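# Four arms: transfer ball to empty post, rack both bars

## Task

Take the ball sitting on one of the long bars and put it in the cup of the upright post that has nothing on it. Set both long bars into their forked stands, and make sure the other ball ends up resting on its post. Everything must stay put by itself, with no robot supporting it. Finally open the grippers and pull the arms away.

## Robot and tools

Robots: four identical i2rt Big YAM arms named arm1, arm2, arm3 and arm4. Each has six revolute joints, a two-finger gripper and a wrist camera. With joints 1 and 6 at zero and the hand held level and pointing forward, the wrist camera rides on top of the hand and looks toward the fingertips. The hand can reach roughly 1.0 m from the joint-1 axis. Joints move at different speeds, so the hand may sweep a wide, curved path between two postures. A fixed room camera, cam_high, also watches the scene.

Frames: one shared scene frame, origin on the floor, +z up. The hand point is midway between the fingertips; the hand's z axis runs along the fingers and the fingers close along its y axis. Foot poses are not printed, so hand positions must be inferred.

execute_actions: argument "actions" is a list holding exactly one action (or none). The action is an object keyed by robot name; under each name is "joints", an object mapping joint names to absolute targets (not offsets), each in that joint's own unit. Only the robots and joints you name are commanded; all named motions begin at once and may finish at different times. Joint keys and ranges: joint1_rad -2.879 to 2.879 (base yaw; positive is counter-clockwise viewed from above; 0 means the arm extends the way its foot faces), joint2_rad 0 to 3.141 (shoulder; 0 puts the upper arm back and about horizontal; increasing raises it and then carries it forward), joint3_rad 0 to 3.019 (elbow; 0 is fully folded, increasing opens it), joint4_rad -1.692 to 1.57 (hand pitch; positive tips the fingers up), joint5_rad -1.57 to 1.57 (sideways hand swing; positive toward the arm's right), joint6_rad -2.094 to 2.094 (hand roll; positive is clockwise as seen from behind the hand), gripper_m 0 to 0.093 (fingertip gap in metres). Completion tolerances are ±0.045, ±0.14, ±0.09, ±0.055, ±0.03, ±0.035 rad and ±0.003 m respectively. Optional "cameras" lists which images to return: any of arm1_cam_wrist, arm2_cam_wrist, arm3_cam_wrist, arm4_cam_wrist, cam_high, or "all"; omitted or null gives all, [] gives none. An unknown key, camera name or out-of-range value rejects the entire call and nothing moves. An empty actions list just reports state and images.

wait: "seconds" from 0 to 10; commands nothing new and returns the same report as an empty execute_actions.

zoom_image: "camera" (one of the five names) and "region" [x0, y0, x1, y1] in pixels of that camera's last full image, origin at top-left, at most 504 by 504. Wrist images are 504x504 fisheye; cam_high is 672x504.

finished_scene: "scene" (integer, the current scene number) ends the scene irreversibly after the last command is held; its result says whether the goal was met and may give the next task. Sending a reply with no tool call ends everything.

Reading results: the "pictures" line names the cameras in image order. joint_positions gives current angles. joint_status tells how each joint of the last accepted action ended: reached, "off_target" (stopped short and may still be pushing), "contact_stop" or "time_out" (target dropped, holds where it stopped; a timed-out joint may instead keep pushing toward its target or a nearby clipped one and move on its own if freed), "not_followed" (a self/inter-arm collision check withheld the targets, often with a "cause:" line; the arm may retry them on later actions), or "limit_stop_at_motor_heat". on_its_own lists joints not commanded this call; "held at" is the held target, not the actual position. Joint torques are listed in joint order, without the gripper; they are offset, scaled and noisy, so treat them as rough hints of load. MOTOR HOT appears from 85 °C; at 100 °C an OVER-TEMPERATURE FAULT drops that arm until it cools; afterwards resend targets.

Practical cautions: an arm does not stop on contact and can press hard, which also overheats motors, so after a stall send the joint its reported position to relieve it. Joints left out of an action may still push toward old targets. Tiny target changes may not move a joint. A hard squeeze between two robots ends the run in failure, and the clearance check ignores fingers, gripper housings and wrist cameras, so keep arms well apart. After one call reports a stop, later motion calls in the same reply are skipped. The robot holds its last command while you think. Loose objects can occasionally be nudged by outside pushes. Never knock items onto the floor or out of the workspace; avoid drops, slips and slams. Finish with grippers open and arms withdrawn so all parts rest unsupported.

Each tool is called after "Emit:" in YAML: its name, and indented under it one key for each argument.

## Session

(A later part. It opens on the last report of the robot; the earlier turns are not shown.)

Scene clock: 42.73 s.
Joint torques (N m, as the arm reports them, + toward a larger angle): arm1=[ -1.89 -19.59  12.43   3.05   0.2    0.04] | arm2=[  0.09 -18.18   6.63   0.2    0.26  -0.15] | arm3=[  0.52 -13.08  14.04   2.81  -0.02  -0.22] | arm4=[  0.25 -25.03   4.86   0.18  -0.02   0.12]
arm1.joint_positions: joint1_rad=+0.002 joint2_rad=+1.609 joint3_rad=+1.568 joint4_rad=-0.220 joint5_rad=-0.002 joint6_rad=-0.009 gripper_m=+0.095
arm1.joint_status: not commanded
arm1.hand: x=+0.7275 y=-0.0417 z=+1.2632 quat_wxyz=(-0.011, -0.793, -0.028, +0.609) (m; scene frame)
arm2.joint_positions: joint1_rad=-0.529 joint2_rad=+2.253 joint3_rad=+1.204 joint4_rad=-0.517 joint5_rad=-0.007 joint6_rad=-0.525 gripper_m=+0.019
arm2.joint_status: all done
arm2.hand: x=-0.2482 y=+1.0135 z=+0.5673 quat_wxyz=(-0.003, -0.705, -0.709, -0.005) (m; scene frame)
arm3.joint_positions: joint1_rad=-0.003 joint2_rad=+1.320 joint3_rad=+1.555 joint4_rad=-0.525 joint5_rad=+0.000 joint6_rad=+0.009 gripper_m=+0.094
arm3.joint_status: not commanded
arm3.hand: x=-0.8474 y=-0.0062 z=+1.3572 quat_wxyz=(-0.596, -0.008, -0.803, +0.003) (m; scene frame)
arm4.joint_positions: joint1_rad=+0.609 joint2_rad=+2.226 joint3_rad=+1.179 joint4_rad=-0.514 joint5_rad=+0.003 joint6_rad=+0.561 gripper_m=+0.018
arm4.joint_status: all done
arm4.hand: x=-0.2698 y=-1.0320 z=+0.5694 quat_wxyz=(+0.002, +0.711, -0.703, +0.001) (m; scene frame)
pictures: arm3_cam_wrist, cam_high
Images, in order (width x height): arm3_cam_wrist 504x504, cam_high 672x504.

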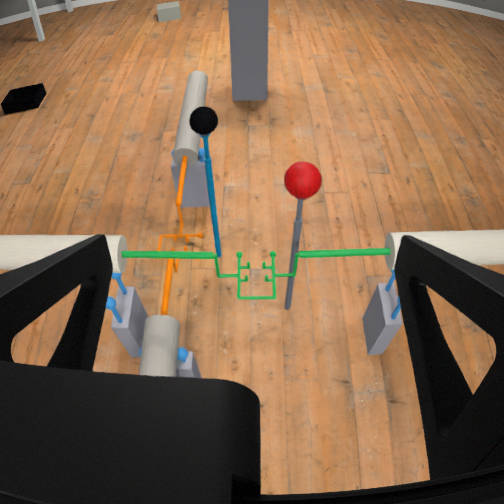

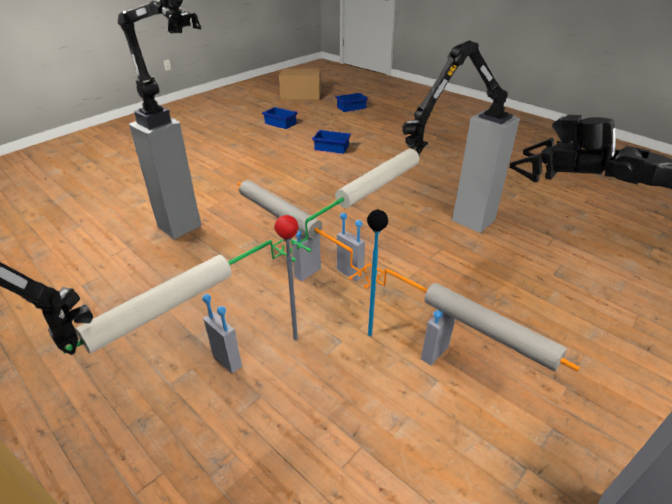

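Emit:
execute_actions:
  actions:
    - {"arm2":{"joints":{"joint1_rad":-0.548,"joint2_rad":2.40,"joint3_rad":1.295,"joint4_rad":-0.37}},"arm4":{"joints":{"joint2_rad":2.39,"joint3_rad":1.265,"joint4_rad":-0.37}}}
  cameras: []

Emit:
execute_actions:
  actions:
    - {"arm2":{"joints":{"joint2_rad":2.515,"joint3_rad":1.335,"joint4_rad":-0.3}},"arm4":{"joints":{"joint2_rad":2.505,"joint3_rad":1.305,"joint4_rad":-0.3}}}
  cameras: []

Emit:
execute_actions:
  actions:
    - {"arm2":{"joints":{"gripper_m":0.09}},"arm4":{"joints":{"gripper_m":0.09}}}
  cameras: []

Emit:
execute_actions:
  actions:
    - {"arm2":{"joints":{"joint2_rad":2.1,"joint3_rad":1.15,"joint4_rad":-0.6}},"arm4":{"joints":{"joint2_rad":2.1,"joint3_rad":1.12,"joint4_rad":-0.6}}}
  cameras: ["arm3_cam_wrist","cam_high"]

Scene clock: 44.27 s.
Joint torques (N m, as the arm reports them, + toward a larger angle): arm1=[ -2.05 -19.43  12.43   3.1    0.21   0.04] | arm2=[  0.38 -18.14   5.95   0.55   0.09   0.01] | arm3=[  0.51 -11.2   14.03   3.02  -0.14  -0.14] | arm4=[  0.5  -25.39   4.01   0.6    0.13   0.11]
arm1.joint_positions: joint1_rad=+0.002 joint2_rad=+1.609 joint3_rad=+1.568 joint4_rad=-0.220 joint5_rad=-0.002 joint6_rad=-0.009 gripper_m=+0.095
arm1.joint_status: not commanded
arm1.hand: x=+0.7275 y=-0.0417 z=+1.2632 quat_wxyz=(-0.011, -0.793, -0.028, +0.609) (m; scene frame)
arm2.joint_positions: joint1_rad=-0.543 joint2_rad=+2.443 joint3_rad=+1.273 joint4_rad=-0.375 joint5_rad=-0.004 joint6_rad=-0.538 gripper_m=+0.019
arm2.joint_status: all done
arm2.hand: x=-0.2572 y=+1.0134 z=+0.4872 quat_wxyz=(-0.003, -0.705, -0.709, +0.005) (m; scene frame)
arm3.joint_positions: joint1_rad=-0.003 joint2_rad=+1.320 joint3_rad=+1.555 joint4_rad=-0.525 joint5_rad=+0.000 joint6_rad=+0.009 gripper_m=+0.094
arm3.joint_status: not commanded
arm3.hand: x=-0.8474 y=-0.0062 z=+1.3572 quat_wxyz=(-0.596, -0.008, -0.803, +0.003) (m; scene frame)
arm4.joint_positions: joint1_rad=+0.613 joint2_rad=+2.427 joint3_rad=+1.249 joint4_rad=-0.370 joint5_rad=-0.001 joint6_rad=+0.560 gripper_m=+0.018
arm4.joint_status: all done
arm4.hand: x=-0.2744 y=-1.0308 z=+0.4854 quat_wxyz=(+0.003, +0.713, -0.701, -0.006) (m; scene frame)
pictures: none
No camera images: the call's "cameras" was empty. Leave "cameras" out to get every camera's image.

Scene clock: 45.13 s.
Joint torques (N m, as the arm reports them, + toward a larger angle): arm1=[ -1.93 -19.42  12.42   3.08   0.19   0.05] | arm2=[  0.08 -17.32   4.77   0.76  -0.02  -0.01] | arm3=[ -0.37 -11.99  13.86   2.97  -0.02  -0.21] | arm4=[  0.06 -24.18   3.38   0.62   0.18   0.13]
arm1.joint_positions: joint1_rad=+0.002 joint2_rad=+1.609 joint3_rad=+1.568 joint4_rad=-0.220 joint5_rad=-0.002 joint6_rad=-0.009 gripper_m=+0.095
arm1.joint_status: not commanded
arm1.hand: x=+0.7275 y=-0.0417 z=+1.2632 quat_wxyz=(-0.011, -0.793, -0.028, +0.609) (m; scene frame)
arm2.joint_positions: joint1_rad=-0.544 joint2_rad=+2.544 joint3_rad=+1.319 joint4_rad=-0.308 joint5_rad=-0.002 joint6_rad=-0.538 gripper_m=+0.019
arm2.joint_status: all done
arm2.hand: x=-0.2583 y=+1.0132 z=+0.4451 quat_wxyz=(-0.004, -0.705, -0.709, +0.012) (m; scene frame)
arm3.joint_positions: joint1_rad=-0.003 joint2_rad=+1.320 joint3_rad=+1.555 joint4_rad=-0.525 joint5_rad=+0.000 joint6_rad=+0.009 gripper_m=+0.094
arm3.joint_status: not commanded
arm3.hand: x=-0.8474 y=-0.0062 z=+1.3572 quat_wxyz=(-0.596, -0.008, -0.803, +0.003) (m; scene frame)
arm4.joint_positions: joint1_rad=+0.613 joint2_rad=+2.528 joint3_rad=+1.294 joint4_rad=-0.303 joint5_rad=-0.003 joint6_rad=+0.560 gripper_m=+0.018
arm4.joint_status: all done
arm4.hand: x=-0.2750 y=-1.0310 z=+0.4434 quat_wxyz=(+0.002, +0.713, -0.701, -0.012) (m; scene frame)
pictures: none
No camera images: the call's "cameras" was empty. Leave "cameras" out to get every camera's image.

Scene clock: 45.83 s.
Joint torques (N m, as the arm reports them, + toward a larger angle): arm1=[ -1.91 -19.38  12.4    3.08   0.21   0.05] | arm2=[  0.13 -17.46   5.     0.67   0.03  -0.02] | arm3=[  0.33 -11.84  13.78   2.98  -0.03  -0.18] | arm4=[  0.3  -23.66   3.41   0.64   0.13   0.13]
arm1.joint_positions: joint1_rad=+0.002 joint2_rad=+1.609 joint3_rad=+1.568 joint4_rad=-0.220 joint5_rad=-0.002 joint6_rad=-0.009 gripper_m=+0.095
arm1.joint_status: not commanded
arm1.hand: x=+0.7275 y=-0.0417 z=+1.2632 quat_wxyz=(-0.011, -0.793, -0.028, +0.609) (m; scene frame)
arm2.joint_positions: joint1_rad=-0.544 joint2_rad=+2.544 joint3_rad=+1.319 joint4_rad=-0.308 joint5_rad=-0.002 joint6_rad=-0.538 gripper_m=+0.090
arm2.joint_status: all done
arm2.hand: x=-0.2583 y=+1.0129 z=+0.4453 quat_wxyz=(-0.004, -0.705, -0.709, +0.012) (m; scene frame)
arm3.joint_positions: joint1_rad=-0.003 joint2_rad=+1.320 joint3_rad=+1.555 joint4_rad=-0.525 joint5_rad=+0.000 joint6_rad=+0.009 gripper_m=+0.094
arm3.joint_status: not commanded
arm3.hand: x=-0.8474 y=-0.0062 z=+1.3572 quat_wxyz=(-0.596, -0.008, -0.803, +0.003) (m; scene frame)
arm4.joint_positions: joint1_rad=+0.613 joint2_rad=+2.520 joint3_rad=+1.294 joint4_rad=-0.303 joint5_rad=-0.001 joint6_rad=+0.561 gripper_m=+0.090
arm4.joint_status: all done
arm4.hand: x=-0.2765 y=-1.0279 z=+0.4471 quat_wxyz=(+0.001, +0.712, -0.702, -0.015) (m; scene frame)
pictures: none
No camera images: the call's "cameras" was empty. Leave "cameras" out to get every camera's image.

Scene clock: 47.20 s.
Joint torques (N m, as the arm reports them, + toward a larger angle): arm1=[ -1.88 -19.39  12.45   3.06   0.2    0.04] | arm2=[  0.29 -13.87   6.75  -0.05   0.02   0.  ] | arm3=[  0.29 -12.18  14.2    3.05  -0.06  -0.18] | arm4=[  0.73 -18.93   4.87   0.21   0.11   0.1 ]
arm1.joint_positions: joint1_rad=+0.002 joint2_rad=+1.609 joint3_rad=+1.568 joint4_rad=-0.220 joint5_rad=-0.002 joint6_rad=-0.009 gripper_m=+0.095
arm1.joint_status: not commanded
arm1.hand: x=+0.7275 y=-0.0417 z=+1.2632 quat_wxyz=(-0.011, -0.793, -0.028, +0.609) (m; scene frame)
arm2.joint_positions: joint1_rad=-0.544 joint2_rad=+2.094 joint3_rad=+1.138 joint4_rad=-0.584 joint5_rad=-0.002 joint6_rad=-0.538 gripper_m=+0.090
arm2.joint_status: all done
arm2.hand: x=-0.2524 y=+1.0231 z=+0.6297 quat_wxyz=(-0.004, -0.705, -0.709, +0.008) (m; scene frame)
arm3.joint_positions: joint1_rad=-0.003 joint2_rad=+1.320 joint3_rad=+1.555 joint4_rad=-0.525 joint5_rad=+0.000 joint6_rad=+0.009 gripper_m=+0.094
arm3.joint_status: not commanded
arm3.hand: x=-0.8474 y=-0.0062 z=+1.3572 quat_wxyz=(-0.596, -0.008, -0.803, +0.003) (m; scene frame)
arm4.joint_positions: joint1_rad=+0.613 joint2_rad=+2.087 joint3_rad=+1.113 joint4_rad=-0.592 joint5_rad=-0.001 joint6_rad=+0.561 gripper_m=+0.090
arm4.joint_status: all done
arm4.hand: x=-0.2631 y=-1.0463 z=+0.6213 quat_wxyz=(+0.005, +0.712, -0.702, +0.003) (m; scene frame)
pictures: arm3_cam_wrist, cam_high
Images, in order (width x height): arm3_cam_wrist 504x504, cam_high 672x504.

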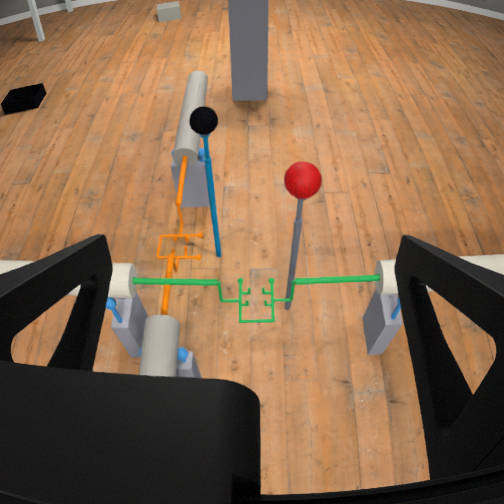

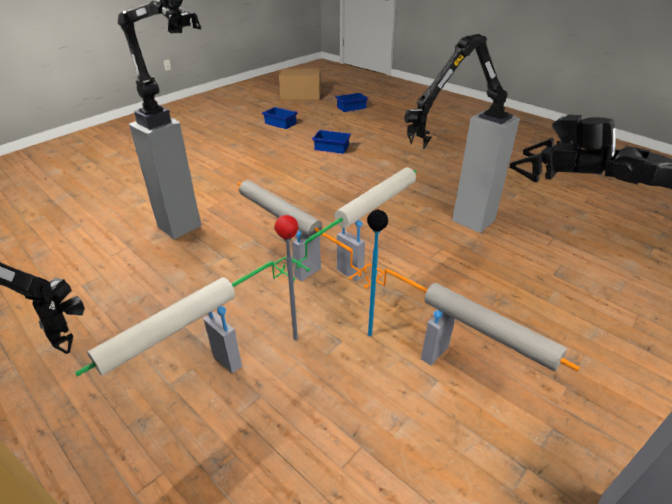

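Emit:
finished_scene:
  scene: 1

The scene is finished: the task was done.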